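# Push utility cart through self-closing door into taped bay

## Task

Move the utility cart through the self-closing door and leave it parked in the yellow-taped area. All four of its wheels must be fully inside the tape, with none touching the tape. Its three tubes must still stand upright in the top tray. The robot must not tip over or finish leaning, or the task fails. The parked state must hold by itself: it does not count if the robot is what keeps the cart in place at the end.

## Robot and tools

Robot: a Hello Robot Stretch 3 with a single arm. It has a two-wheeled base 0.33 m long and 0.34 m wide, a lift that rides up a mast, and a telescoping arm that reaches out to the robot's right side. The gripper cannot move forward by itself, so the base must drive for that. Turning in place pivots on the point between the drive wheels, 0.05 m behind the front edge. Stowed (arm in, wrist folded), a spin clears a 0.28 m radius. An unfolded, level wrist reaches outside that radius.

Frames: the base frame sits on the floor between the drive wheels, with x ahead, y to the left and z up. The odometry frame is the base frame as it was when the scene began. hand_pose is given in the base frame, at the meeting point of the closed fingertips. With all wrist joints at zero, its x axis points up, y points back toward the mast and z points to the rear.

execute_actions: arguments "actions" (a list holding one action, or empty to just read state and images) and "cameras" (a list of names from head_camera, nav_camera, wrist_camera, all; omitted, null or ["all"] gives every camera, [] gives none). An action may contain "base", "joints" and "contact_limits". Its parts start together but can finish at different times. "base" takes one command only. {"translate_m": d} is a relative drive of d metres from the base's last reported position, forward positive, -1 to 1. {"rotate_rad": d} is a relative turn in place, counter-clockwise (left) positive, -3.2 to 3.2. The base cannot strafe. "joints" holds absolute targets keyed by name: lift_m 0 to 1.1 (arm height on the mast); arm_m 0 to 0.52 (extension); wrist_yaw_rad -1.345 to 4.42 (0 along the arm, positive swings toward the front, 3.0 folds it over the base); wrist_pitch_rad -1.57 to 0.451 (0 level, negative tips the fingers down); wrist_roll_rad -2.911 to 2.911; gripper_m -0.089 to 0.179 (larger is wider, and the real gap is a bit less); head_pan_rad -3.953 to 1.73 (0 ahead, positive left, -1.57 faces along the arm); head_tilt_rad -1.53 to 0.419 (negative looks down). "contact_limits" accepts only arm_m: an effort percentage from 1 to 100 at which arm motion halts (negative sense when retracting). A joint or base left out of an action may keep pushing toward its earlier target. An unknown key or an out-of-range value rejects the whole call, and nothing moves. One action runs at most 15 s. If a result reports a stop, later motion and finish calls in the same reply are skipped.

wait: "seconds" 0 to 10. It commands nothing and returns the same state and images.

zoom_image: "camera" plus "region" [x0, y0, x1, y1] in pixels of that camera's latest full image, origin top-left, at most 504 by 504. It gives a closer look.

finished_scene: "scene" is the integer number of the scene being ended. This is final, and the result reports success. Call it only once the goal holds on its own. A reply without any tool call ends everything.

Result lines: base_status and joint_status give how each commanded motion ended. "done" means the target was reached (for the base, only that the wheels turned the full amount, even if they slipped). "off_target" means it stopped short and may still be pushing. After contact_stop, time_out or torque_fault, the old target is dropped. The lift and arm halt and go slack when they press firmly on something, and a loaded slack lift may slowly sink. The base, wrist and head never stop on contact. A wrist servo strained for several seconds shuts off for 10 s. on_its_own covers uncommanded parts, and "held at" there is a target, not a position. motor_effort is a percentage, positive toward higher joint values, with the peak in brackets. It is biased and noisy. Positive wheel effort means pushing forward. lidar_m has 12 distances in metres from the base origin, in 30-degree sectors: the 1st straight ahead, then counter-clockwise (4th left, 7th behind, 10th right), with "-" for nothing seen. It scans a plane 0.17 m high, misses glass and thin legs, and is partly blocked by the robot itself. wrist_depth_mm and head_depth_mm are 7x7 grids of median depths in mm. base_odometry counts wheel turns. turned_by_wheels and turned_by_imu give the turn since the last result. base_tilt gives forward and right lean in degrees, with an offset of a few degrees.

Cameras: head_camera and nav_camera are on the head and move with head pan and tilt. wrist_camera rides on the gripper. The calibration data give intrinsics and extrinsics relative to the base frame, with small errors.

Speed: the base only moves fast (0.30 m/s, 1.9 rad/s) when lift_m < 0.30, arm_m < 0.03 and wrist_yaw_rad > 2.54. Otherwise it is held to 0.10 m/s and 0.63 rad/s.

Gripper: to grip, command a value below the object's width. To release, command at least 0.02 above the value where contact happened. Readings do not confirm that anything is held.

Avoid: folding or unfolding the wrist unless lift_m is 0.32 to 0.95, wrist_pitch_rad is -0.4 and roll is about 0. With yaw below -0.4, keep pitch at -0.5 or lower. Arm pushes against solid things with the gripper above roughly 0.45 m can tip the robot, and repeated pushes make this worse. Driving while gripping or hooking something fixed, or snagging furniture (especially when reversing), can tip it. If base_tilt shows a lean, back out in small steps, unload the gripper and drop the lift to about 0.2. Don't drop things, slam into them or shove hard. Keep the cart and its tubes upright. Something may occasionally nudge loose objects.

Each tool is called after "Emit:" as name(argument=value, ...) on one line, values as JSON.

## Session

Emit:
execute_actions(actions=[])

Scene clock: 0.00 s.
base_odometry: x=+0.000 y=+0.000 heading=+0.000 (m, m, rad; odometry frame)
turned_by_wheels: +0.000 (rad since the last result)
turned_by_imu: +0.000 (rad since the last result)
base_tilt: forward=-2.1 right=-1.2 (deg)
lidar_m: 1.35 1.54 1.84 1.44 0.82 0.71 0.71 0.78 0.67 0.67 0.77 1.34
head_depth_mm: 2151 2812 2806 2876 2867 2899 2293 / 2127 2893 2931 2906 2911 2951 2295 / 2139 2959 3009 2989 2974 2954 2173 / 2141 3000 3063 2994 1785 1508 1474 / 2140 3043 3103 3065 1799 1658 1544 / 2142 3125 3163 1690 1703 1781 1619 / 2129 3209 3263 3208 3272 1659 1492
base_status: not commanded
joint_positions: lift_m=+0.568 arm_m=+0.001 wrist_yaw_rad=+2.997 wrist_pitch_rad=-0.594 wrist_roll_rad=-0.001 gripper_m=+0.037 head_pan_rad=-0.010 head_tilt_rad=+0.004
joint_status: not commanded
motor_effort: left_wheel=+0 right_wheel=+0 lift_m=+34 arm_m=+0 wrist_yaw_rad=+0 wrist_pitch_rad=+7 wrist_roll_rad=+0 gripper_m=+0 head_pan_rad=+0 head_tilt_rad=+1 (%)
hand_pose: x=+0.0075 y=+0.0503 z=+0.5434 quat_wxyz=(+0.256, +0.689, +0.158, +0.660) (m; base frame)
wrist_depth_mm: 753 - - - - - - / 830 - - - - - - / 839 - - - - - - / 833 961 - 982 - - - / 797 821 - 844 863 894 871 / 725 735 - 755 757 763 766 / 641 665 - 666 667 666 656
pictures: head_camera (sideways: a quarter turn clockwise sets it upright), nav_camera (sideways: a quarter turn counterclockwise sets it upright), wrist_camera
camera_calibration (this result's frames):
head_camera: T_world_to_cam=[[-0.038429, 0.000553811, -0.999261, 1.32752], [0.0670048, 0.997751, -0.00202386, 0.00194963], [0.997012, -0.067033, -0.0383797, 0.00363372], [0, 0, 0, 1]] pos_world=[0.0472617, -0.00243685, 1.32668]
nav_camera: T_world_to_cam=[[-0.0152159, 0.00387165, 0.999877, -1.26175], [-0.0601768, -0.998183, 0.00294934, 0.0499337], [0.998072, -0.0601245, 0.0154212, -0.0691092], [0, 0, 0, 1]] pos_world=[0.0527823, 0.0505728, 1.26251]
wrist_camera: T_world_to_cam=[[0.985469, -0.164152, 0.0436464, -0.0367944], [-0.0843978, -0.696213, -0.712857, 0.455038], [0.147404, 0.698815, -0.69995, 0.512689], [0, 0, 0, 1]] pos_world=[-0.000908675, -0.0475113, 0.68484]
Images, in order (width x height): head_camera 896x504, nav_camera 672x504, wrist_camera 644x364.

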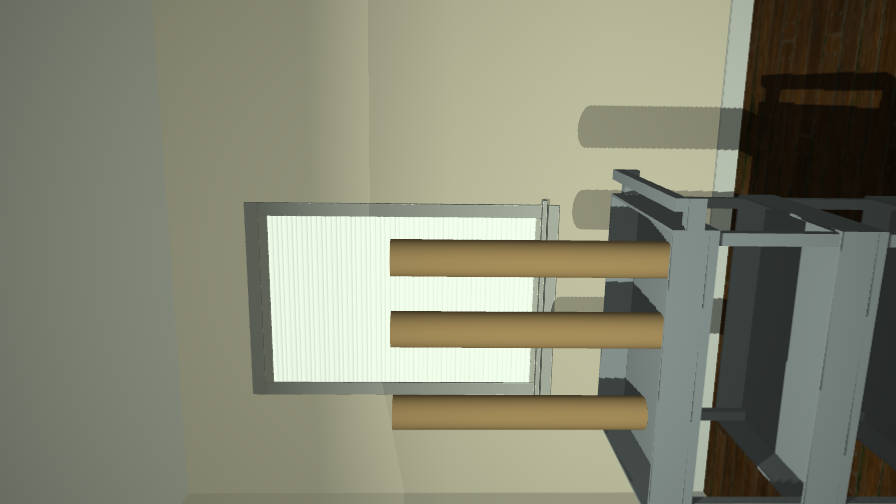

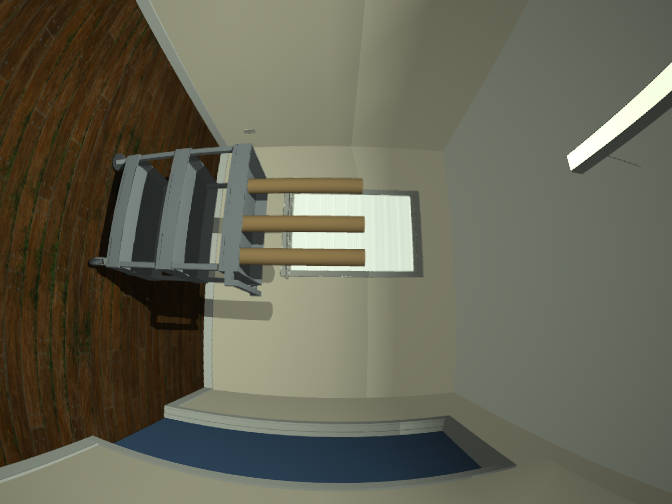

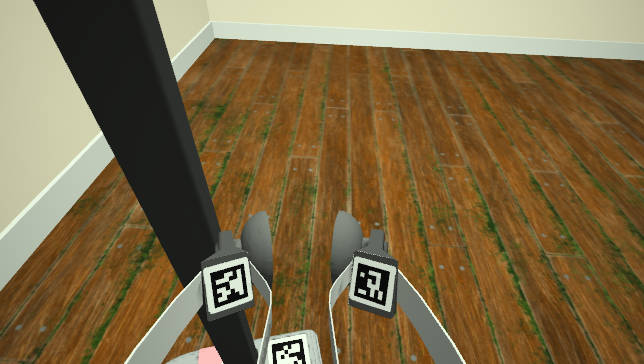

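Emit:
execute_actions(actions=[{"joints": {"head_pan_rad": -0.8, "head_tilt_rad": -0.5}}], cameras=["head_camera", "nav_camera"])

Emit:
execute_actions(actions=[{"joints": {"head_pan_rad": -0.1, "head_tilt_rad": -0.6}}], cameras=["head_camera"])

Scene clock: 6.27 s.
base_odometry: x=+0.000 y=+0.000 heading=+0.000 (m, m, rad; odometry frame)
turned_by_wheels: +0.000 (rad since the last result)
turned_by_imu: +0.001 (rad since the last result)
base_tilt: forward=-2.1 right=-1.2 (deg)
lidar_m: 1.35 1.54 1.84 1.43 0.82 0.71 0.71 0.78 0.67 0.67 0.78 1.34
head_depth_mm: 752 795 840 890 950 1017 1095 / 839 889 948 1013 1086 1179 1249 / 946 1010 1088 1166 1279 1393 1332 / 1082 1165 1268 1395 1533 1553 1326 / 1253 1368 1708 1907 1819 1580 1323 / 1706 1900 2147 2353 1933 1571 1317 / 1935 2176 2565 2521 1943 1566 1324
base_status: not commanded
joint_positions: lift_m=+0.568 arm_m=+0.001 wrist_yaw_rad=+2.997 wrist_pitch_rad=-0.594 wrist_roll_rad=-0.001 gripper_m=+0.037 head_pan_rad=-0.793 head_tilt_rad=-0.493
joint_status: all done
motor_effort: left_wheel=+0(0) right_wheel=+0(0) lift_m=+34(34) arm_m=-1(1) wrist_yaw_rad=+0(0) wrist_pitch_rad=+7(7) wrist_roll_rad=+0(0) gripper_m=+1(0) head_pan_rad=-2(38) head_tilt_rad=-2(22) (%)
hand_pose: x=+0.0075 y=+0.0503 z=+0.5434 quat_wxyz=(+0.256, +0.689, +0.158, +0.660) (m; base frame)
wrist_depth_mm: 768 - - - - - - / 807 - - - - - - / 826 - - - - - - / 848 974 - 972 - - - / 791 826 - 858 892 844 906 / 734 720 - 731 768 770 762 / 641 642 - 669 655 689 672
pictures: head_camera (sideways: a quarter turn clockwise sets it upright), nav_camera (sideways: a quarter turn counterclockwise sets it upright)
camera_calibration (this result's frames):
head_camera: T_world_to_cam=[[-0.35836, 0.363897, -0.859742, 1.14722], [0.745345, 0.666058, -0.0287589, 0.0326076], [0.562173, -0.651111, -0.509918, 0.619995], [0, 0, 0, 1]] pos_world=[0.0382674, -0.0355012, 1.30339]
nav_camera: T_world_to_cam=[[0.328204, -0.327791, 0.885909, -1.11485], [-0.741078, -0.670903, 0.0263111, 0.0236824], [0.585734, -0.665164, -0.463112, 0.556255], [0, 0, 0, 1]] pos_world=[0.0576301, 0.0204528, 1.24464]
Images, in order (width x height): head_camera 896x504, nav_camera 672x504.

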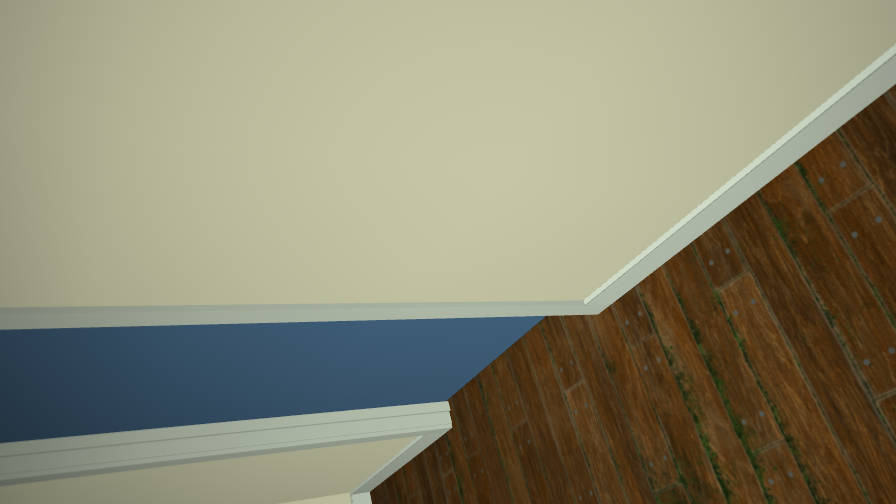

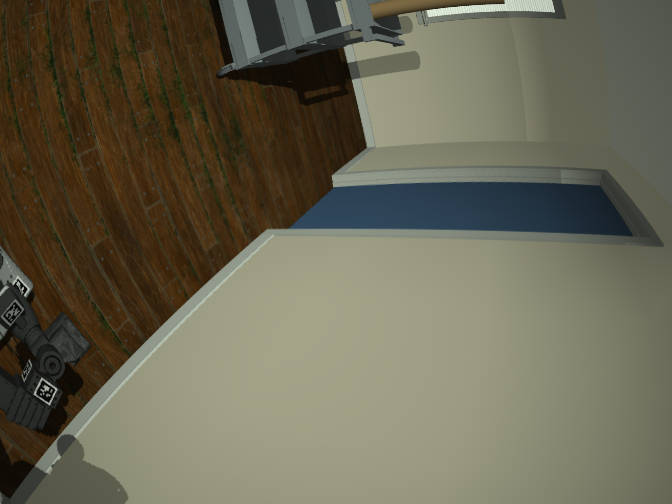

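Scene clock: 7.23 s.
base_odometry: x=+0.000 y=+0.000 heading=+0.000 (m, m, rad; odometry frame)
turned_by_wheels: +0.000 (rad since the last result)
turned_by_imu: +0.000 (rad since the last result)
base_tilt: forward=-2.1 right=-1.3 (deg)
lidar_m: 1.35 1.53 1.84 1.43 0.82 0.71 0.71 0.78 0.67 0.67 0.77 1.34
head_depth_mm: 2547 2802 2944 2250 1761 1475 1267 / 2581 2836 2968 2234 1771 1470 1260 / 2614 2890 2944 2197 1768 1465 1263 / 2666 2819 2709 2135 1754 1474 1256 / 1369 1452 1699 1814 1742 1459 1255 / 1403 1455 1848 1844 1735 1458 1246 / 2705 1556 1837 1895 1739 1451 1243
base_status: not commanded
joint_positions: lift_m=+0.568 arm_m=+0.001 wrist_yaw_rad=+2.997 wrist_pitch_rad=-0.594 wrist_roll_rad=-0.001 gripper_m=+0.037 head_pan_rad=-0.107 head_tilt_rad=-0.592
joint_status: all done
motor_effort: left_wheel=+0(0) right_wheel=+0(0) lift_m=+34(34) arm_m=+0(1) wrist_yaw_rad=+0(0) wrist_pitch_rad=+7(7) wrist_roll_rad=+0(0) gripper_m=+0(1) head_pan_rad=+3(37) head_tilt_rad=-3(9) (%)
hand_pose: x=+0.0075 y=+0.0503 z=+0.5434 quat_wxyz=(+0.256, +0.689, +0.158, +0.660) (m; base frame)
wrist_depth_mm: 777 - - - - - - / 807 - - - - - - / 824 - - - - - - / 847 963 - 990 - - - / 801 839 - 871 856 882 894 / 718 746 - 748 765 750 766 / 653 655 - 672 662 670 667
pictures: head_camera (sideways: a quarter turn clockwise sets it upright)
camera_calibration (this result's frames):
head_camera: T_world_to_cam=[[-0.589652, 0.0636209, -0.805147, 1.07744], [0.152218, 0.987782, -0.0334248, 0.0422962], [0.793183, -0.142267, -0.592132, 0.725549], [0, 0, 0, 1]] pos_world=[0.0533846, -0.00710584, 1.29853]
Images, in order (width x height): head_camera 896x504.

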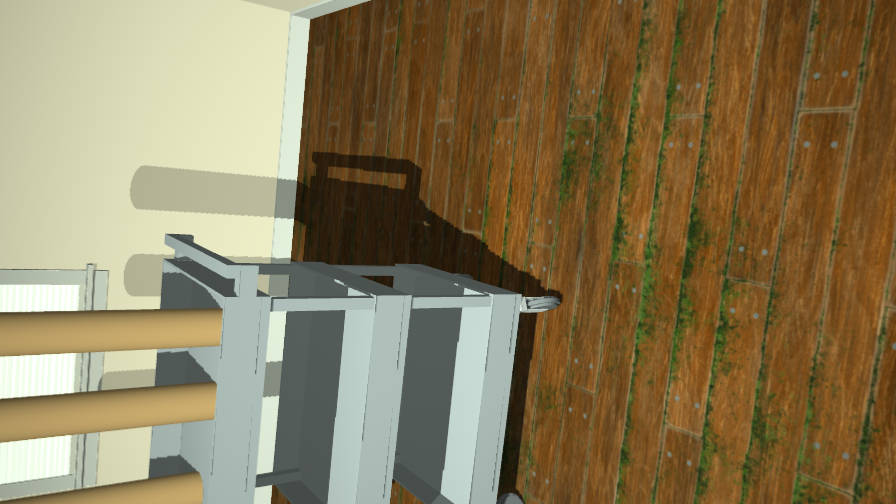

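Emit:
execute_actions(actions=[{"base": {"rotate_rad": -0.408}, "joints": {"lift_m": 0.28, "wrist_pitch_rad": -0.4, "head_pan_rad": -0.5, "head_tilt_rad": -0.3}}], cameras=["head_camera"])

Emit:
execute_actions(actions=[{"base": {"translate_m": 1.0}}], cameras=["head_camera", "nav_camera"])

Scene clock: 94.53 s.
base_odometry: x=+0.000 y=+0.000 heading=-0.408 (m, m, rad; odometry frame)
turned_by_wheels: -0.408 (rad since the last result)
turned_by_imu: -0.407 (rad since the last result)
base_tilt: forward=-2.0 right=-1.3 (deg)
lidar_m: 1.89 1.35 2.01 1.84 1.20 0.77 0.71 0.71 0.73 0.67 0.67 0.84
head_depth_mm: 690 714 745 774 809 849 887 / 755 786 820 861 903 947 998 / 831 871 913 964 1012 1075 1148 / 929 974 1030 1095 1167 1240 1332 / 1051 1118 1183 1264 1361 1466 1485 / 1201 1279 1375 1478 1849 1778 1527 / 1587 1723 1907 2075 2251 1897 1519
base_status: done
joint_positions: lift_m=+0.280 arm_m=+0.001 wrist_yaw_rad=+2.997 wrist_pitch_rad=-0.421 wrist_roll_rad=-0.001 gripper_m=+0.037 head_pan_rad=-0.493 head_tilt_rad=-0.310
joint_status: all done
motor_effort: left_wheel=+2(7) right_wheel=-3(7) lift_m=+26(28) arm_m=+0(1) wrist_yaw_rad=+0(0) wrist_pitch_rad=+12(12) wrist_roll_rad=+0(0) gripper_m=+0(1) head_pan_rad=-3(29) head_tilt_rad=+3(19) (%)
hand_pose: x=+0.0111 y=+0.0752 z=+0.2922 quat_wxyz=(+0.198, +0.700, +0.098, +0.680) (m; base frame)
wrist_depth_mm: - - - - - - - / - - - - - - - / 935 - 964 - - - - / 750 - 743 764 772 769 782 / 597 583 629 606 604 614 634 / 491 487 - 526 519 510 521 / 446 - - 436 435 437 439
pictures: head_camera (sideways: a quarter turn clockwise sets it upright)
camera_calibration (this result's frames):
head_camera: T_world_to_cam=[[-0.304097, 0.163534, -0.9385, 1.24963], [0.519295, 0.854375, -0.0193889, 0.0217937], [0.79866, -0.493254, -0.344735, 0.403606], [0, 0, 0, 1]] pos_world=[0.0463482, -0.0238972, 1.31234]
Images, in order (width x height): head_camera 896x504.

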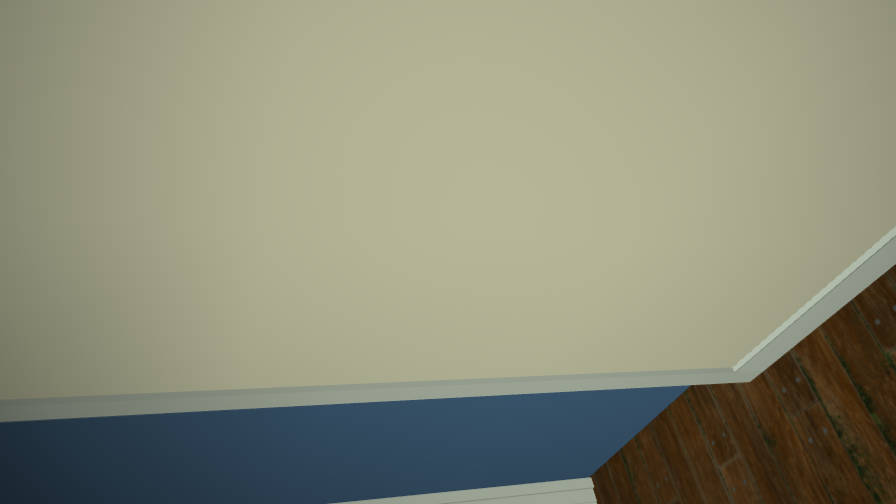

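Scene clock: 99.47 s.
base_odometry: x=+0.918 y=-0.397 heading=-0.408 (m, m, rad; odometry frame)
turned_by_wheels: +0.000 (rad since the last result)
turned_by_imu: +0.000 (rad since the last result)
base_tilt: forward=-2.0 right=-1.2 (deg)
lidar_m: 1.32 0.67 0.52 0.88 2.00 1.85 1.69 0.88 0.57 0.52 0.53 0.75
head_depth_mm: 617 639 665 691 708 635 668 / 673 701 732 767 805 846 896 / 742 777 815 861 906 957 1024 / 827 876 922 979 1033 1111 1187 / 940 995 1057 1136 1215 1311 1397 / 1081 1151 1223 1310 1409 1497 1526 / 1104 1181 1261 1433 1578 1723 1522
base_status: done
joint_positions: lift_m=+0.280 arm_m=+0.001 wrist_yaw_rad=+2.997 wrist_pitch_rad=-0.421 wrist_roll_rad=-0.001 gripper_m=+0.037 head_pan_rad=-0.493 head_tilt_rad=-0.309
joint_status: not commanded
motor_effort: left_wheel=+3(10) right_wheel=-3(5) lift_m=+27(27) arm_m=-1(0) wrist_yaw_rad=+0(0) wrist_pitch_rad=+11(12) wrist_roll_rad=+0(0) gripper_m=+0(0) head_pan_rad=-2(2) head_tilt_rad=+3(4) (%)
hand_pose: x=+0.0111 y=+0.0753 z=+0.2924 quat_wxyz=(+0.198, +0.700, +0.097, +0.680) (m; base frame)
wrist_depth_mm: - - - - - - - / - - - - 884 911 - / 999 - 963 - 616 665 - / 731 - 746 756 738 778 808 / 586 573 648 615 615 615 631 / 483 492 - 519 516 511 526 / 441 - - 438 436 433 441
pictures: head_camera (sideways: a quarter turn clockwise sets it upright), nav_camera (sideways: a quarter turn counterclockwise sets it upright)
camera_calibration (this result's frames):
head_camera: T_world_to_cam=[[-0.303466, 0.163196, -0.938763, 1.24997], [0.519309, 0.854368, -0.0193484, 0.0217409], [0.798891, -0.493379, -0.344021, 0.402675], [0, 0, 0, 1]] pos_world=[0.0463411, -0.0238934, 1.31238]
nav_camera: T_world_to_cam=[[0.260468, -0.135713, 0.955897, -1.20577], [-0.513503, -0.857897, 0.018123, 0.0329489], [0.817601, -0.495576, -0.293144, 0.333652], [0, 0, 0, 1]] pos_world=[0.0581902, 0.0299782, 1.2498]
Images, in order (width x height): head_camera 896x504, nav_camera 672x504.

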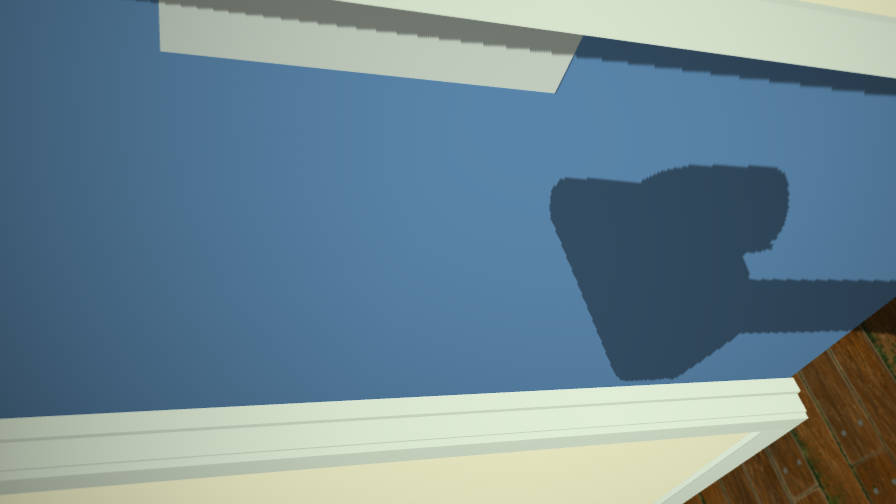

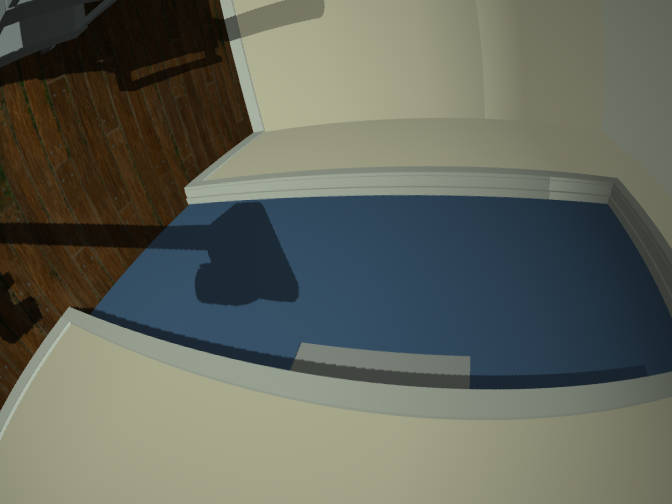

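Emit:
execute_actions(actions=[{"base": {"translate_m": 0.52}, "joints": {"head_pan_rad": 1.2, "head_tilt_rad": -0.9}}], cameras=["head_camera"])

Scene clock: 106.50 s.
base_odometry: x=+1.395 y=-0.603 heading=-0.408 (m, m, rad; odometry frame)
turned_by_wheels: +0.000 (rad since the last result)
turned_by_imu: +0.001 (rad since the last result)
base_tilt: forward=-2.0 right=-1.2 (deg)
lidar_m: 1.12 1.56 0.51 0.47 0.48 2.41 2.20 0.75 0.47 0.47 0.53 0.66
head_depth_mm: 1874 2030 1874 1613 1415 1266 1143 / 2112 2168 1857 1628 1420 1269 1135 / 2326 2225 1855 1599 1415 1263 1136 / 2293 2211 1776 1569 1408 1251 1132 / 2160 2177 635 972 1185 1251 1136 / 2025 802 625 984 933 1207 1143 / 954 825 696 943 910 1145 1157
base_status: done
joint_positions: lift_m=+0.280 arm_m=+0.001 wrist_yaw_rad=+2.997 wrist_pitch_rad=-0.420 wrist_roll_rad=-0.001 gripper_m=+0.037 head_pan_rad=+1.193 head_tilt_rad=-0.889
joint_status: all done
motor_effort: left_wheel=+2(10) right_wheel=-3(2) lift_m=+27(27) arm_m=-1(1) wrist_yaw_rad=+0(0) wrist_pitch_rad=+11(12) wrist_roll_rad=+0(0) gripper_m=+0(0) head_pan_rad=+5(41) head_tilt_rad=-4(23) (%)
hand_pose: x=+0.0111 y=+0.0753 z=+0.2924 quat_wxyz=(+0.198, +0.700, +0.097, +0.680) (m; base frame)
wrist_depth_mm: - - - - - - - / - - 945 881 - - - / 968 - 546 602 - - - / 726 - 752 735 774 768 782 / 596 566 636 598 623 615 628 / 491 494 - 527 517 521 522 / 433 - - 438 436 444 445
pictures: head_camera (sideways: a quarter turn clockwise sets it upright)
camera_calibration (this result's frames):
head_camera: T_world_to_cam=[[-0.296122, -0.746103, -0.596358, 0.803558], [-0.915569, 0.399601, -0.0453141, 0.0642729], [0.272114, 0.532588, -0.801439, 1.00095], [0, 0, 0, 1]] pos_world=[0.0244246, 0.040759, 1.28432]
Images, in order (width x height): head_camera 896x504.

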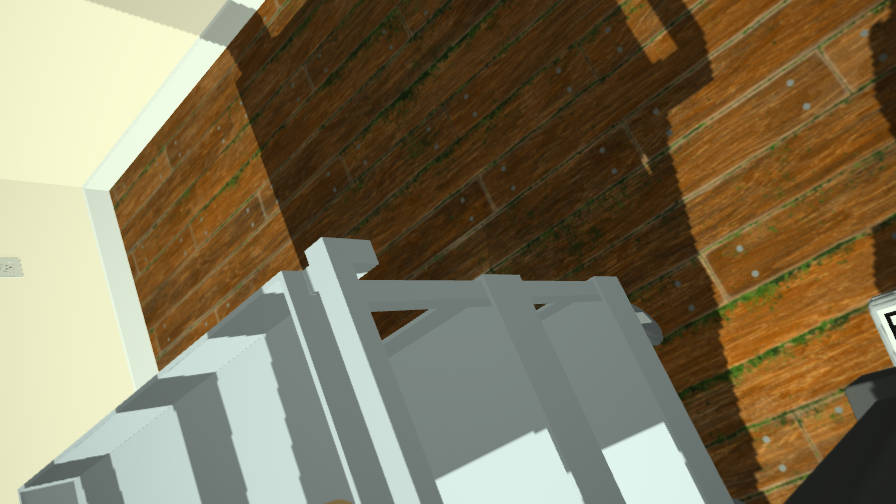

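Emit:
execute_actions(actions=[{"base": {"rotate_rad": 1.885}, "joints": {"lift_m": 0.74, "head_pan_rad": -0.3, "head_tilt_rad": -0.9}}], cameras=[])

Emit:
execute_actions(actions=[{"joints": {"wrist_yaw_rad": 1.57, "gripper_m": 0.12, "arm_m": 0.005}}], cameras=[])

Emit:
execute_actions(actions=[{"base": {"translate_m": 0.06}, "joints": {"wrist_pitch_rad": 0.0, "wrist_roll_rad": -1.57}}], cameras=["head_camera", "wrist_camera"])

Scene clock: 138.67 s.
base_odometry: x=+1.395 y=-0.603 heading=+1.477 (m, m, rad; odometry frame)
turned_by_wheels: +1.885 (rad since the last result)
turned_by_imu: +1.885 (rad since the last result)
base_tilt: forward=-2.1 right=-1.3 (deg)
lidar_m: 0.47 2.28 2.22 1.10 0.55 0.47 0.53 0.58 0.83 1.55 1.70 0.47
head_depth_mm: 2061 2218 660 1546 1418 1267 1156 / 1973 804 712 852 1372 1255 1139 / 981 848 710 998 1113 1246 1135 / 520 799 635 973 1176 1234 1132 / 482 565 630 966 1179 1233 1131 / 960 832 698 963 929 1211 1125 / 951 824 695 752 1328 1243 1119
base_status: done
joint_positions: lift_m=+0.740 arm_m=+0.001 wrist_yaw_rad=+2.997 wrist_pitch_rad=-0.420 wrist_roll_rad=-0.001 gripper_m=+0.037 head_pan_rad=-0.293 head_tilt_rad=-0.889
joint_status: all done
motor_effort: left_wheel=-3(7) right_wheel=+3(8) lift_m=+41(39) arm_m=+0(1) wrist_yaw_rad=+0(0) wrist_pitch_rad=+11(11) wrist_roll_rad=+0(0) gripper_m=+1(0) head_pan_rad=-3(40) head_tilt_rad=-4(7) (%)
hand_pose: x=+0.0111 y=+0.0753 z=+0.7519 quat_wxyz=(+0.197, +0.700, +0.097, +0.680) (m; base frame)
wrist_depth_mm: - - - - - - - / 538 - - - - - - / 559 - - - - - - / 576 - - - - - - / 573 727 - - - - - / 571 741 - - - - - / 555 769 944 914 941 928 955
pictures: none
No camera images: the call's "cameras" was empty. Leave "cameras" out to get every camera's image.

Scene clock: 140.37 s.
base_odometry: x=+1.395 y=-0.603 heading=+1.477 (m, m, rad; odometry frame)
turned_by_wheels: +0.000 (rad since the last result)
turned_by_imu: +0.000 (rad since the last result)
base_tilt: forward=-2.0 right=-1.3 (deg)
lidar_m: 0.47 2.27 2.22 1.10 0.55 0.47 0.53 0.58 0.83 1.54 1.70 0.47
head_depth_mm: 2053 2224 660 1559 1417 1266 - / 1988 802 715 850 1373 1251 1172 / 981 846 711 999 1110 1262 1132 / 520 798 636 975 1172 1216 1134 / 481 567 630 969 1172 1231 1133 / 958 831 699 965 929 1200 1123 / 951 824 696 748 1323 1247 1119
base_status: not commanded
joint_positions: lift_m=+0.740 arm_m=+0.005 wrist_yaw_rad=+1.573 wrist_pitch_rad=-0.420 wrist_roll_rad=-0.001 gripper_m=+0.120 head_pan_rad=-0.293 head_tilt_rad=-0.889
joint_status: all done
motor_effort: left_wheel=-3(2) right_wheel=+3(2) lift_m=+41(41) arm_m=+6(7) wrist_yaw_rad=-2(2) wrist_pitch_rad=+11(11) wrist_roll_rad=+0(0) gripper_m=+0(81) head_pan_rad=-3(2) head_tilt_rad=-3(4) (%)
hand_pose: x=+0.2027 y=-0.1492 z=+0.7519 quat_wxyz=(+0.593, +0.593, -0.383, +0.386) (m; base frame)
wrist_depth_mm: 338 356 347 329 324 265 - / - - - - 350 - - / - - - 981 986 - - / - - 698 726 696 - - / - - 533 517 598 - - / - - 833 877 830 - - / 938 892 750 753 866 916 943
pictures: none
No camera images: the call's "cameras" was empty. Leave "cameras" out to get every camera's image.

Scene clock: 142.47 s.
base_odometry: x=+1.401 y=-0.543 heading=+1.477 (m, m, rad; odometry frame)
turned_by_wheels: +0.000 (rad since the last result)
turned_by_imu: +0.000 (rad since the last result)
base_tilt: forward=-2.1 right=-1.3 (deg)
lidar_m: 0.41 2.20 2.21 1.24 0.62 0.52 0.59 0.64 0.87 1.56 1.71 0.41
head_depth_mm: 2002 2188 679 592 1417 1279 - / 1914 810 715 599 891 1270 1148 / 967 845 713 578 907 1220 1154 / 433 513 623 557 919 1202 1133 / 439 516 641 562 902 1196 1126 / 936 833 698 566 895 1155 1125 / 929 809 698 542 894 1240 1123
base_status: done
joint_positions: lift_m=+0.740 arm_m=+0.005 wrist_yaw_rad=+1.573 wrist_pitch_rad=-0.025 wrist_roll_rad=-1.565 gripper_m=+0.120 head_pan_rad=-0.293 head_tilt_rad=-0.889
joint_status: all done
motor_effort: left_wheel=-3(5) right_wheel=+2(8) lift_m=+41(41) arm_m=+6(6) wrist_yaw_rad=-2(2) wrist_pitch_rad=+14(13) wrist_roll_rad=-3(4) gripper_m=+0(1) head_pan_rad=-2(3) head_tilt_rad=-3(4) (%)
hand_pose: x=+0.2342 y=-0.1488 z=+0.8481 quat_wxyz=(+0.706, +0.011, +0.007, +0.708) (m; base frame)
wrist_depth_mm: 458 - - 323 - - - / 472 666 876 319 - - - / 475 713 922 325 - - - / 472 687 939 321 408 404 414 / 474 645 891 326 - - - / 460 - - 322 - - - / 425 - 335 323 - - -
pictures: head_camera (sideways: a quarter turn clockwise sets it upright), wrist_camera
camera_calibration (this result's frames):
head_camera: T_world_to_cam=[[-0.768558, 0.23201, -0.59623, 0.806273], [0.320757, 0.946077, -0.0453195, 0.0567383], [0.553565, -0.226075, -0.801534, 0.999357], [0, 0, 0, 1]] pos_world=[0.0482597, -0.0148122, 1.28431]
wrist_camera: T_world_to_cam=[[-0.0152767, 0.0181871, 0.999718, -0.855545], [-0.178777, -0.983773, 0.0151651, -0.0853942], [0.983771, -0.178495, 0.0182802, -0.103851], [0, 0, 0, 1]] pos_world=[0.0738289, -0.0869854, 0.858497]
Images, in order (width x height): head_camera 896x504, wrist_camera 644x364.

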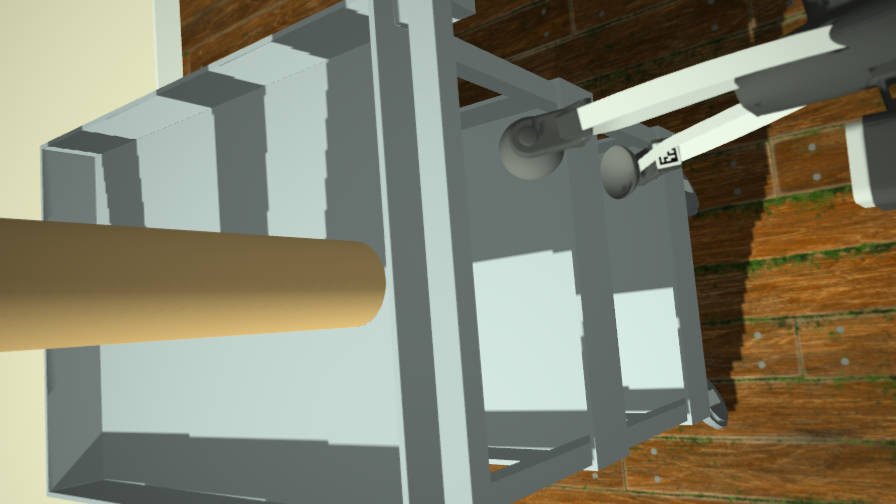

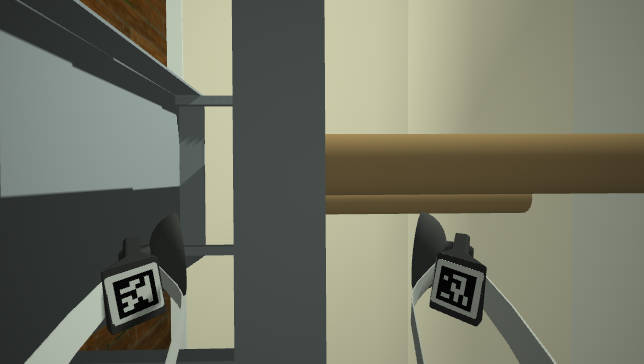

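Emit:
execute_actions(actions=[{"base": {"translate_m": 0.095}}], cameras=["head_camera", "wrist_camera"])

Scene clock: 155.77 s.
base_odometry: x=+1.410 y=-0.448 heading=+1.477 (m, m, rad; odometry frame)
turned_by_wheels: +0.000 (rad since the last result)
turned_by_imu: +0.001 (rad since the last result)
base_tilt: forward=-2.1 right=-1.3 (deg)
lidar_m: 0.32 0.35 2.19 1.47 0.74 0.60 0.68 0.75 1.03 1.57 0.39 0.32
head_depth_mm: 1898 2117 685 616 710 1271 - / 1818 822 715 616 816 949 1146 / 353 432 681 610 545 1091 1150 / 337 392 468 550 533 1090 1131 / 853 790 687 596 535 1033 1132 / 1679 830 700 605 508 879 1125 / 1672 801 682 601 495 1215 1119
base_status: done
joint_positions: lift_m=+0.740 arm_m=+0.005 wrist_yaw_rad=+1.573 wrist_pitch_rad=-0.024 wrist_roll_rad=-1.565 gripper_m=+0.120 head_pan_rad=-0.293 head_tilt_rad=-0.889
joint_status: not commanded
motor_effort: left_wheel=-2(4) right_wheel=+2(8) lift_m=+41(41) arm_m=+6(6) wrist_yaw_rad=-2(1) wrist_pitch_rad=+14(14) wrist_roll_rad=-3(3) gripper_m=+1(1) head_pan_rad=-3(3) head_tilt_rad=-4(3) (%)
hand_pose: x=+0.2342 y=-0.1488 z=+0.8482 quat_wxyz=(+0.706, +0.011, +0.007, +0.708) (m; base frame)
wrist_depth_mm: 447 - 228 228 - - - / 482 652 228 227 - - - / 479 706 228 227 - - - / 474 703 228 228 305 309 308 / 471 645 229 229 730 - - / 453 - 229 229 - - - / 444 - 229 230 - - -
pictures: head_camera (sideways: a quarter turn clockwise sets it upright), wrist_camera
camera_calibration (this result's frames):
head_camera: T_world_to_cam=[[-0.768556, 0.232015, -0.59623, 0.806273], [0.320763, 0.946075, -0.0453195, 0.0567383], [0.553563, -0.226079, -0.801534, 0.999357], [0, 0, 0, 1]] pos_world=[0.0482596, -0.0148125, 1.28431]
wrist_camera: T_world_to_cam=[[-0.0154571, 0.0182249, 0.999714, -0.85554], [-0.178779, -0.983772, 0.0151701, -0.0853976], [0.983768, -0.178493, 0.0184645, -0.104012], [0, 0, 0, 1]] pos_world=[0.0738324, -0.0869852, 0.858511]
Images, in order (width x height): head_camera 896x504, wrist_camera 644x364.

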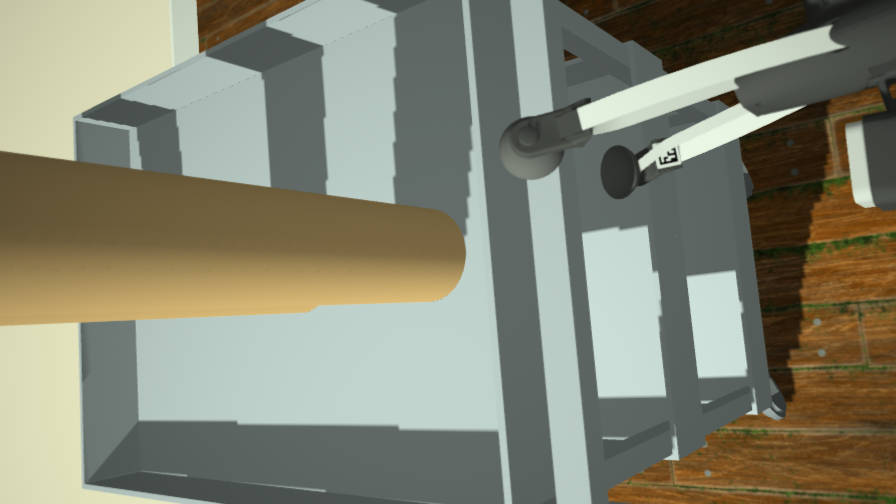

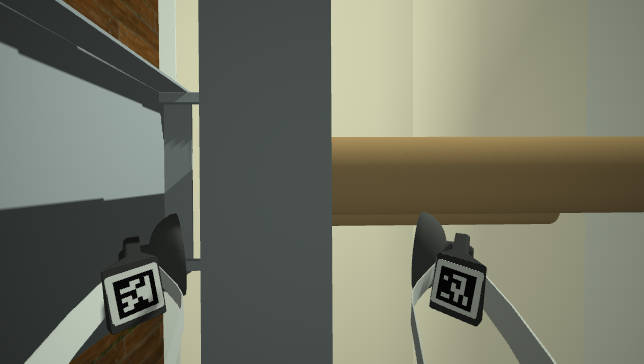

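Emit:
zoom_image(camera="wrist_camera", region=[150, 100, 450, 364])

Emit:
zoom_image(camera="head_camera", region=[400, 0, 800, 300])

Region (150, 100, 450, 364) of wrist_camera's 644x364 image, scaled by 1.680; it fills the top 444 rows of this view, and the rest is white.

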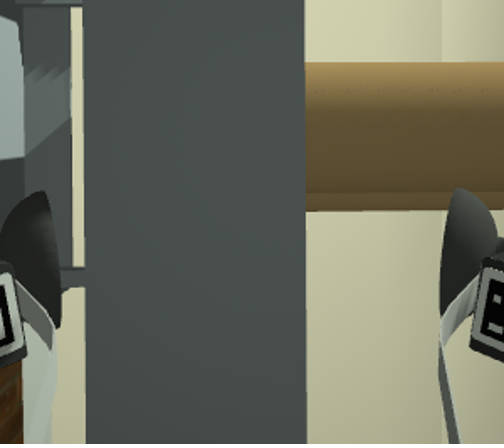

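Region (400, 0, 800, 300) of head_camera's 896x504 image, scaled by 1.260, with more detail than that image has; it fills the top 378 rows of this view, and the rest is white.

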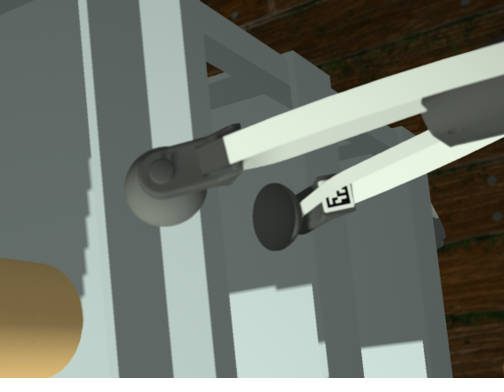

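Emit:
execute_actions(actions=[{"base": {"translate_m": 0.02}}], cameras=["head_camera", "wrist_camera"])

Scene clock: 187.33 s.
base_odometry: x=+1.412 y=-0.428 heading=+1.477 (m, m, rad; odometry frame)
turned_by_wheels: +0.000 (rad since the last result)
turned_by_imu: +0.001 (rad since the last result)
base_tilt: forward=-2.0 right=-1.3 (deg)
lidar_m: 0.30 0.33 2.19 1.52 0.77 0.62 0.70 0.77 1.06 1.57 0.37 0.30
head_depth_mm: 1876 2063 686 618 541 1247 - / 1762 827 713 615 527 971 1145 / 325 390 665 600 470 1069 1153 / 322 373 443 553 510 1022 1127 / 869 791 686 596 483 829 1133 / 1681 830 699 604 481 824 1109 / 1676 800 680 600 481 1209 1128
base_status: done
joint_positions: lift_m=+0.740 arm_m=+0.005 wrist_yaw_rad=+1.573 wrist_pitch_rad=-0.024 wrist_roll_rad=-1.565 gripper_m=+0.120 head_pan_rad=-0.293 head_tilt_rad=-0.889
joint_status: not commanded
motor_effort: left_wheel=-3(4) right_wheel=+3(5) lift_m=+41(41) arm_m=+6(6) wrist_yaw_rad=-2(1) wrist_pitch_rad=+13(14) wrist_roll_rad=-3(3) gripper_m=+1(0) head_pan_rad=-2(3) head_tilt_rad=-5(4) (%)
hand_pose: x=+0.2342 y=-0.1488 z=+0.8482 quat_wxyz=(+0.706, +0.011, +0.007, +0.708) (m; base frame)
wrist_depth_mm: 448 - 205 150 - - - / 471 663 208 149 - - - / 482 722 208 149 - - - / 472 694 207 149 284 288 292 / 472 650 208 149 702 - - / 457 - 208 150 - - - / 436 - 208 150 - - -
pictures: head_camera (sideways: a quarter turn clockwise sets it upright), wrist_camera
camera_calibration (this result's frames):
head_camera: T_world_to_cam=[[-0.768549, 0.232039, -0.59623, 0.806273], [0.320792, 0.946065, -0.0453195, 0.0567381], [0.553556, -0.226096, -0.801534, 0.999357], [0, 0, 0, 1]] pos_world=[0.0482591, -0.0148138, 1.28431]
wrist_camera: T_world_to_cam=[[-0.0154918, 0.0182299, 0.999714, -0.855539], [-0.178779, -0.983772, 0.0151688, -0.0853963], [0.983767, -0.178493, 0.0184996, -0.104043], [0, 0, 0, 1]] pos_world=[0.0738331, -0.0869851, 0.858514]
Images, in order (width x height): head_camera 896x504, wrist_camera 644x364.

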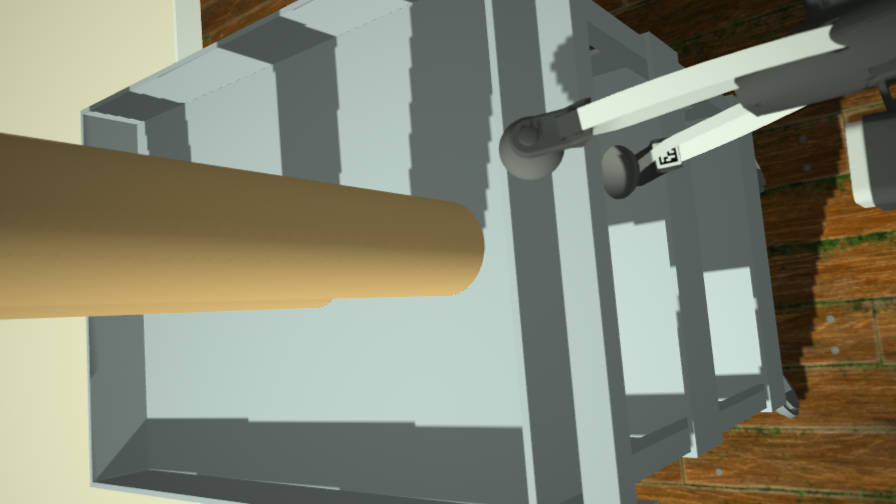

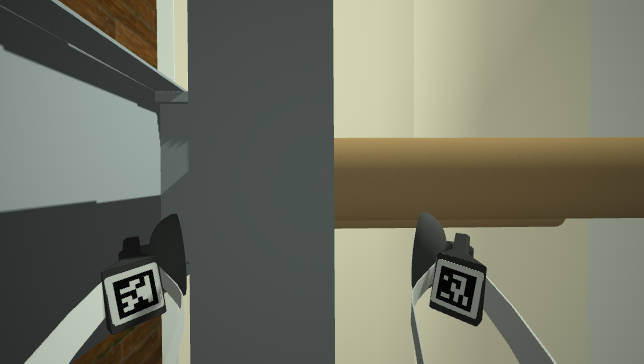

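Bar face at 0.149 — in range. Close the gripper.

Emit:
execute_actions(actions=[{"joints": {"gripper_m": -0.03}}], cameras=["wrist_camera"])

Emit:
execute_actions(actions=[{"base": {"translate_m": -0.3}}], cameras=["head_camera", "wrist_camera"])

Scene clock: 193.60 s.
base_odometry: x=+1.412 y=-0.428 heading=+1.477 (m, m, rad; odometry frame)
turned_by_wheels: +0.000 (rad since the last result)
turned_by_imu: +0.001 (rad since the last result)
base_tilt: forward=-2.0 right=-1.2 (deg)
lidar_m: 0.30 0.33 2.18 1.52 0.76 0.62 0.70 0.76 1.06 1.57 0.37 0.30
head_depth_mm: 1886 2078 684 617 547 1255 - / 1778 824 713 615 516 - 1157 / 323 381 501 599 507 1051 1157 / 321 371 442 549 495 1008 1132 / 867 790 686 597 482 829 1117 / 1697 831 698 605 486 824 1109 / 1668 799 681 601 473 1203 1123
base_status: not commanded
joint_positions: lift_m=+0.740 arm_m=+0.005 wrist_yaw_rad=+1.572 wrist_pitch_rad=-0.013 wrist_roll_rad=-1.566 gripper_m=-0.029 head_pan_rad=-0.293 head_tilt_rad=-0.889
joint_status: all done
motor_effort: left_wheel=-2(2) right_wheel=-7(7) lift_m=+40(41) arm_m=+5(5) wrist_yaw_rad=-1(1) wrist_pitch_rad=+7(14) wrist_roll_rad=-3(3) gripper_m=-22(96) head_pan_rad=-3(3) head_tilt_rad=-4(4) (%)
hand_pose: x=+0.2345 y=-0.1491 z=+0.8511 quat_wxyz=(+0.707, +0.006, +0.004, +0.707) (m; base frame)
wrist_depth_mm: 455 - 203 146 - - - / 486 674 205 147 - - - / 478 722 204 147 - - - / 496 720 204 146 283 285 289 / 479 726 204 147 - - - / 478 657 - 147 - - - / 448 - 206 147 - - -
pictures: wrist_camera
camera_calibration (this result's frames):
wrist_camera: T_world_to_cam=[[-0.0267927, 0.0191745, 0.999457, -0.855431], [-0.179976, -0.983571, 0.014045, -0.0843833], [0.983306, -0.179502, 0.0298035, -0.11413], [0, 0, 0, 1]] pos_world=[0.0741186, -0.0870811, 0.859553]
Images, in order (width x height): wrist_camera 644x364.

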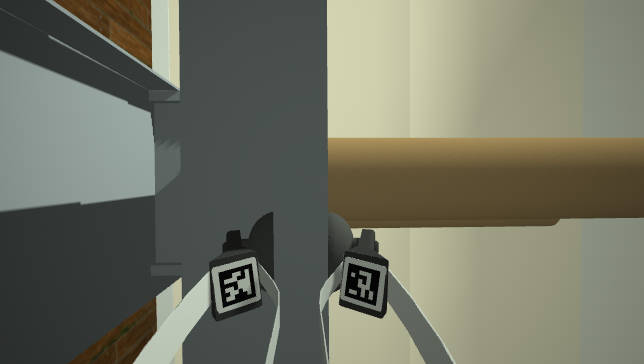

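Scene clock: 198.07 s.
base_odometry: x=+1.384 y=-0.727 heading=+1.477 (m, m, rad; odometry frame)
turned_by_wheels: +0.000 (rad since the last result)
turned_by_imu: +0.001 (rad since the last result)
base_tilt: forward=-2.1 right=-1.3 (deg)
lidar_m: 0.55 2.41 2.24 0.79 0.39 0.37 0.40 0.44 0.69 1.53 1.68 0.55
head_depth_mm: 2180 2250 1807 1622 1422 1265 - / 2109 813 676 1522 1434 1251 1152 / 1010 847 657 1014 1293 1257 1151 / 973 820 664 1010 1282 1253 1130 / 554 649 649 1004 1238 1249 1126 / 992 828 638 996 1217 1243 1128 / 978 824 629 967 1376 1241 1124
base_status: done
joint_positions: lift_m=+0.740 arm_m=+0.005 wrist_yaw_rad=+1.567 wrist_pitch_rad=-0.017 wrist_roll_rad=-1.567 gripper_m=-0.027 head_pan_rad=-0.293 head_tilt_rad=-0.889
joint_status: not commanded
motor_effort: left_wheel=-2(9) right_wheel=+2(17) lift_m=+40(40) arm_m=+5(6) wrist_yaw_rad=+2(7) wrist_pitch_rad=+9(9) wrist_roll_rad=-2(2) gripper_m=-10(21) head_pan_rad=-3(2) head_tilt_rad=-3(4) (%)
hand_pose: x=+0.2344 y=-0.1505 z=+0.8502 quat_wxyz=(+0.709, +0.007, +0.005, +0.706) (m; base frame)
wrist_depth_mm: 444 482 460 - - - - / 442 725 - - - - - / 450 707 - 541 - - - / 452 702 - 541 963 953 - / 450 712 - - - - - / 454 585 - - - - - / - - - - - - -
pictures: head_camera (sideways: a quarter turn clockwise sets it upright), wrist_camera
camera_calibration (this result's frames):
head_camera: T_world_to_cam=[[-0.768558, 0.232056, -0.596211, 0.806249], [0.320807, 0.94606, -0.0453202, 0.056739], [0.553535, -0.2261, -0.801547, 0.999376], [0, 0, 0, 1]] pos_world=[0.0482585, -0.0148144, 1.28431]
wrist_camera: T_world_to_cam=[[-0.0230513, 0.0196963, 0.99954, -0.855378], [-0.184794, -0.982661, 0.015102, -0.0853752], [0.982507, -0.184361, 0.0262914, -0.111808], [0, 0, 0, 1]] pos_world=[0.0743574, -0.0876601, 0.859214]
Images, in order (width x height): head_camera 896x504, wrist_camera 644x364.

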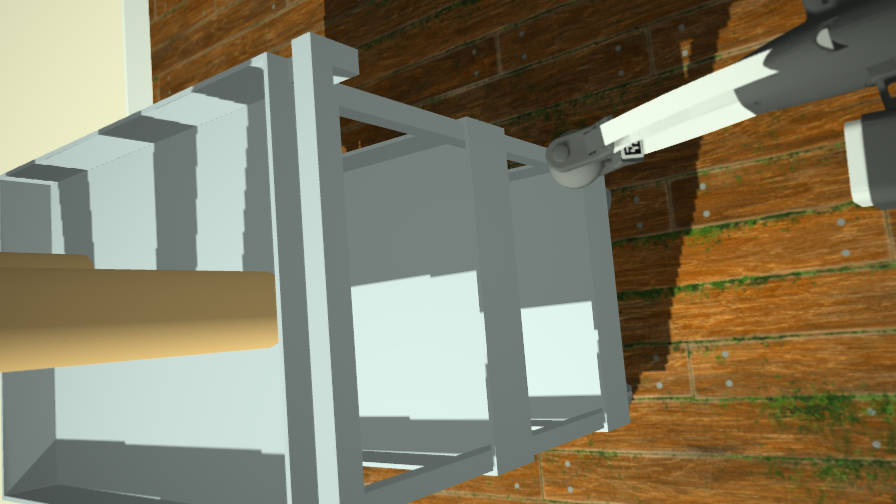

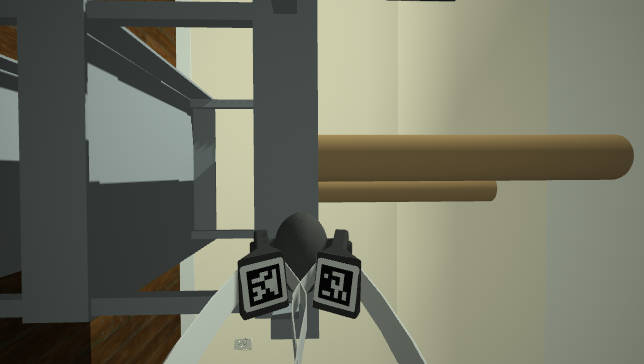

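Emit:
execute_actions(actions=[{"base": {"translate_m": 0.27}, "joints": {"gripper_m": 0.11}}], cameras=["head_camera", "wrist_camera"])

Scene clock: 218.57 s.
base_odometry: x=+1.409 y=-0.458 heading=+1.477 (m, m, rad; odometry frame)
turned_by_wheels: +0.000 (rad since the last result)
turned_by_imu: +0.001 (rad since the last result)
base_tilt: forward=-2.0 right=-1.3 (deg)
lidar_m: 0.28 0.31 2.19 1.45 0.73 0.59 0.67 0.73 1.01 1.57 0.35 0.29
head_depth_mm: 1914 2087 690 618 519 1227 - / 343 809 715 616 491 840 1155 / 305 354 433 578 473 1002 1152 / 320 373 444 545 482 832 1120 / 1704 814 704 608 472 816 1114 / 1710 830 699 604 482 802 1112 / 1719 806 669 591 482 1200 1125
base_status: done
joint_positions: lift_m=+0.740 arm_m=+0.005 wrist_yaw_rad=+1.567 wrist_pitch_rad=-0.017 wrist_roll_rad=-1.567 gripper_m=+0.110 head_pan_rad=-0.293 head_tilt_rad=-0.889
joint_status: all done
motor_effort: left_wheel=-2(3) right_wheel=+2(9) lift_m=+40(39) arm_m=+4(4) wrist_yaw_rad=+2(2) wrist_pitch_rad=+9(10) wrist_roll_rad=-2(2) gripper_m=+1(82) head_pan_rad=-3(1) head_tilt_rad=-4(3) (%)
hand_pose: x=+0.2344 y=-0.1505 z=+0.8502 quat_wxyz=(+0.708, +0.007, +0.005, +0.706) (m; base frame)
wrist_depth_mm: 438 - 190 132 - - - / 486 618 191 132 - - - / 485 656 192 133 - - - / 478 650 191 132 267 272 274 / 477 668 192 133 279 - - / 479 - 191 134 - - - / 440 - 193 133 - - -
pictures: head_camera (sideways: a quarter turn clockwise sets it upright), wrist_camera
camera_calibration (this result's frames):
head_camera: T_world_to_cam=[[-0.768558, 0.232056, -0.596211, 0.806249], [0.320807, 0.94606, -0.0453202, 0.056739], [0.553535, -0.2261, -0.801547, 0.999375], [0, 0, 0, 1]] pos_world=[0.0482585, -0.0148144, 1.28431]
wrist_camera: T_world_to_cam=[[-0.0229845, 0.0196955, 0.999542, -0.855379], [-0.184774, -0.982665, 0.0151141, -0.0853859], [0.982512, -0.184342, 0.0262253, -0.111747], [0, 0, 0, 1]] pos_world=[0.0743549, -0.0876582, 0.859208]
Images, in order (width x height): head_camera 896x504, wrist_camera 644x364.

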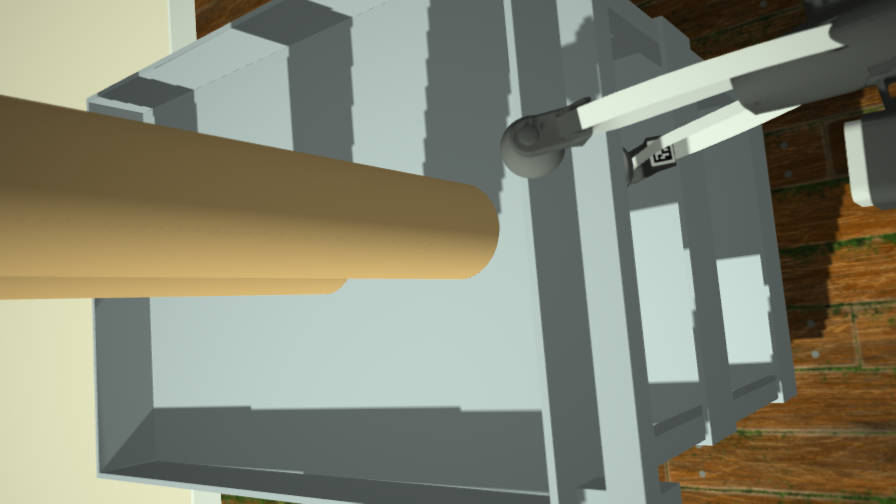

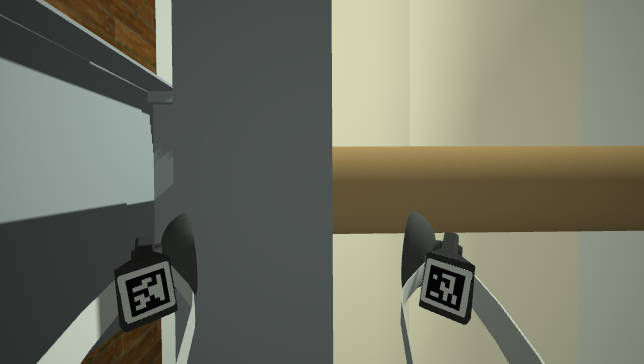

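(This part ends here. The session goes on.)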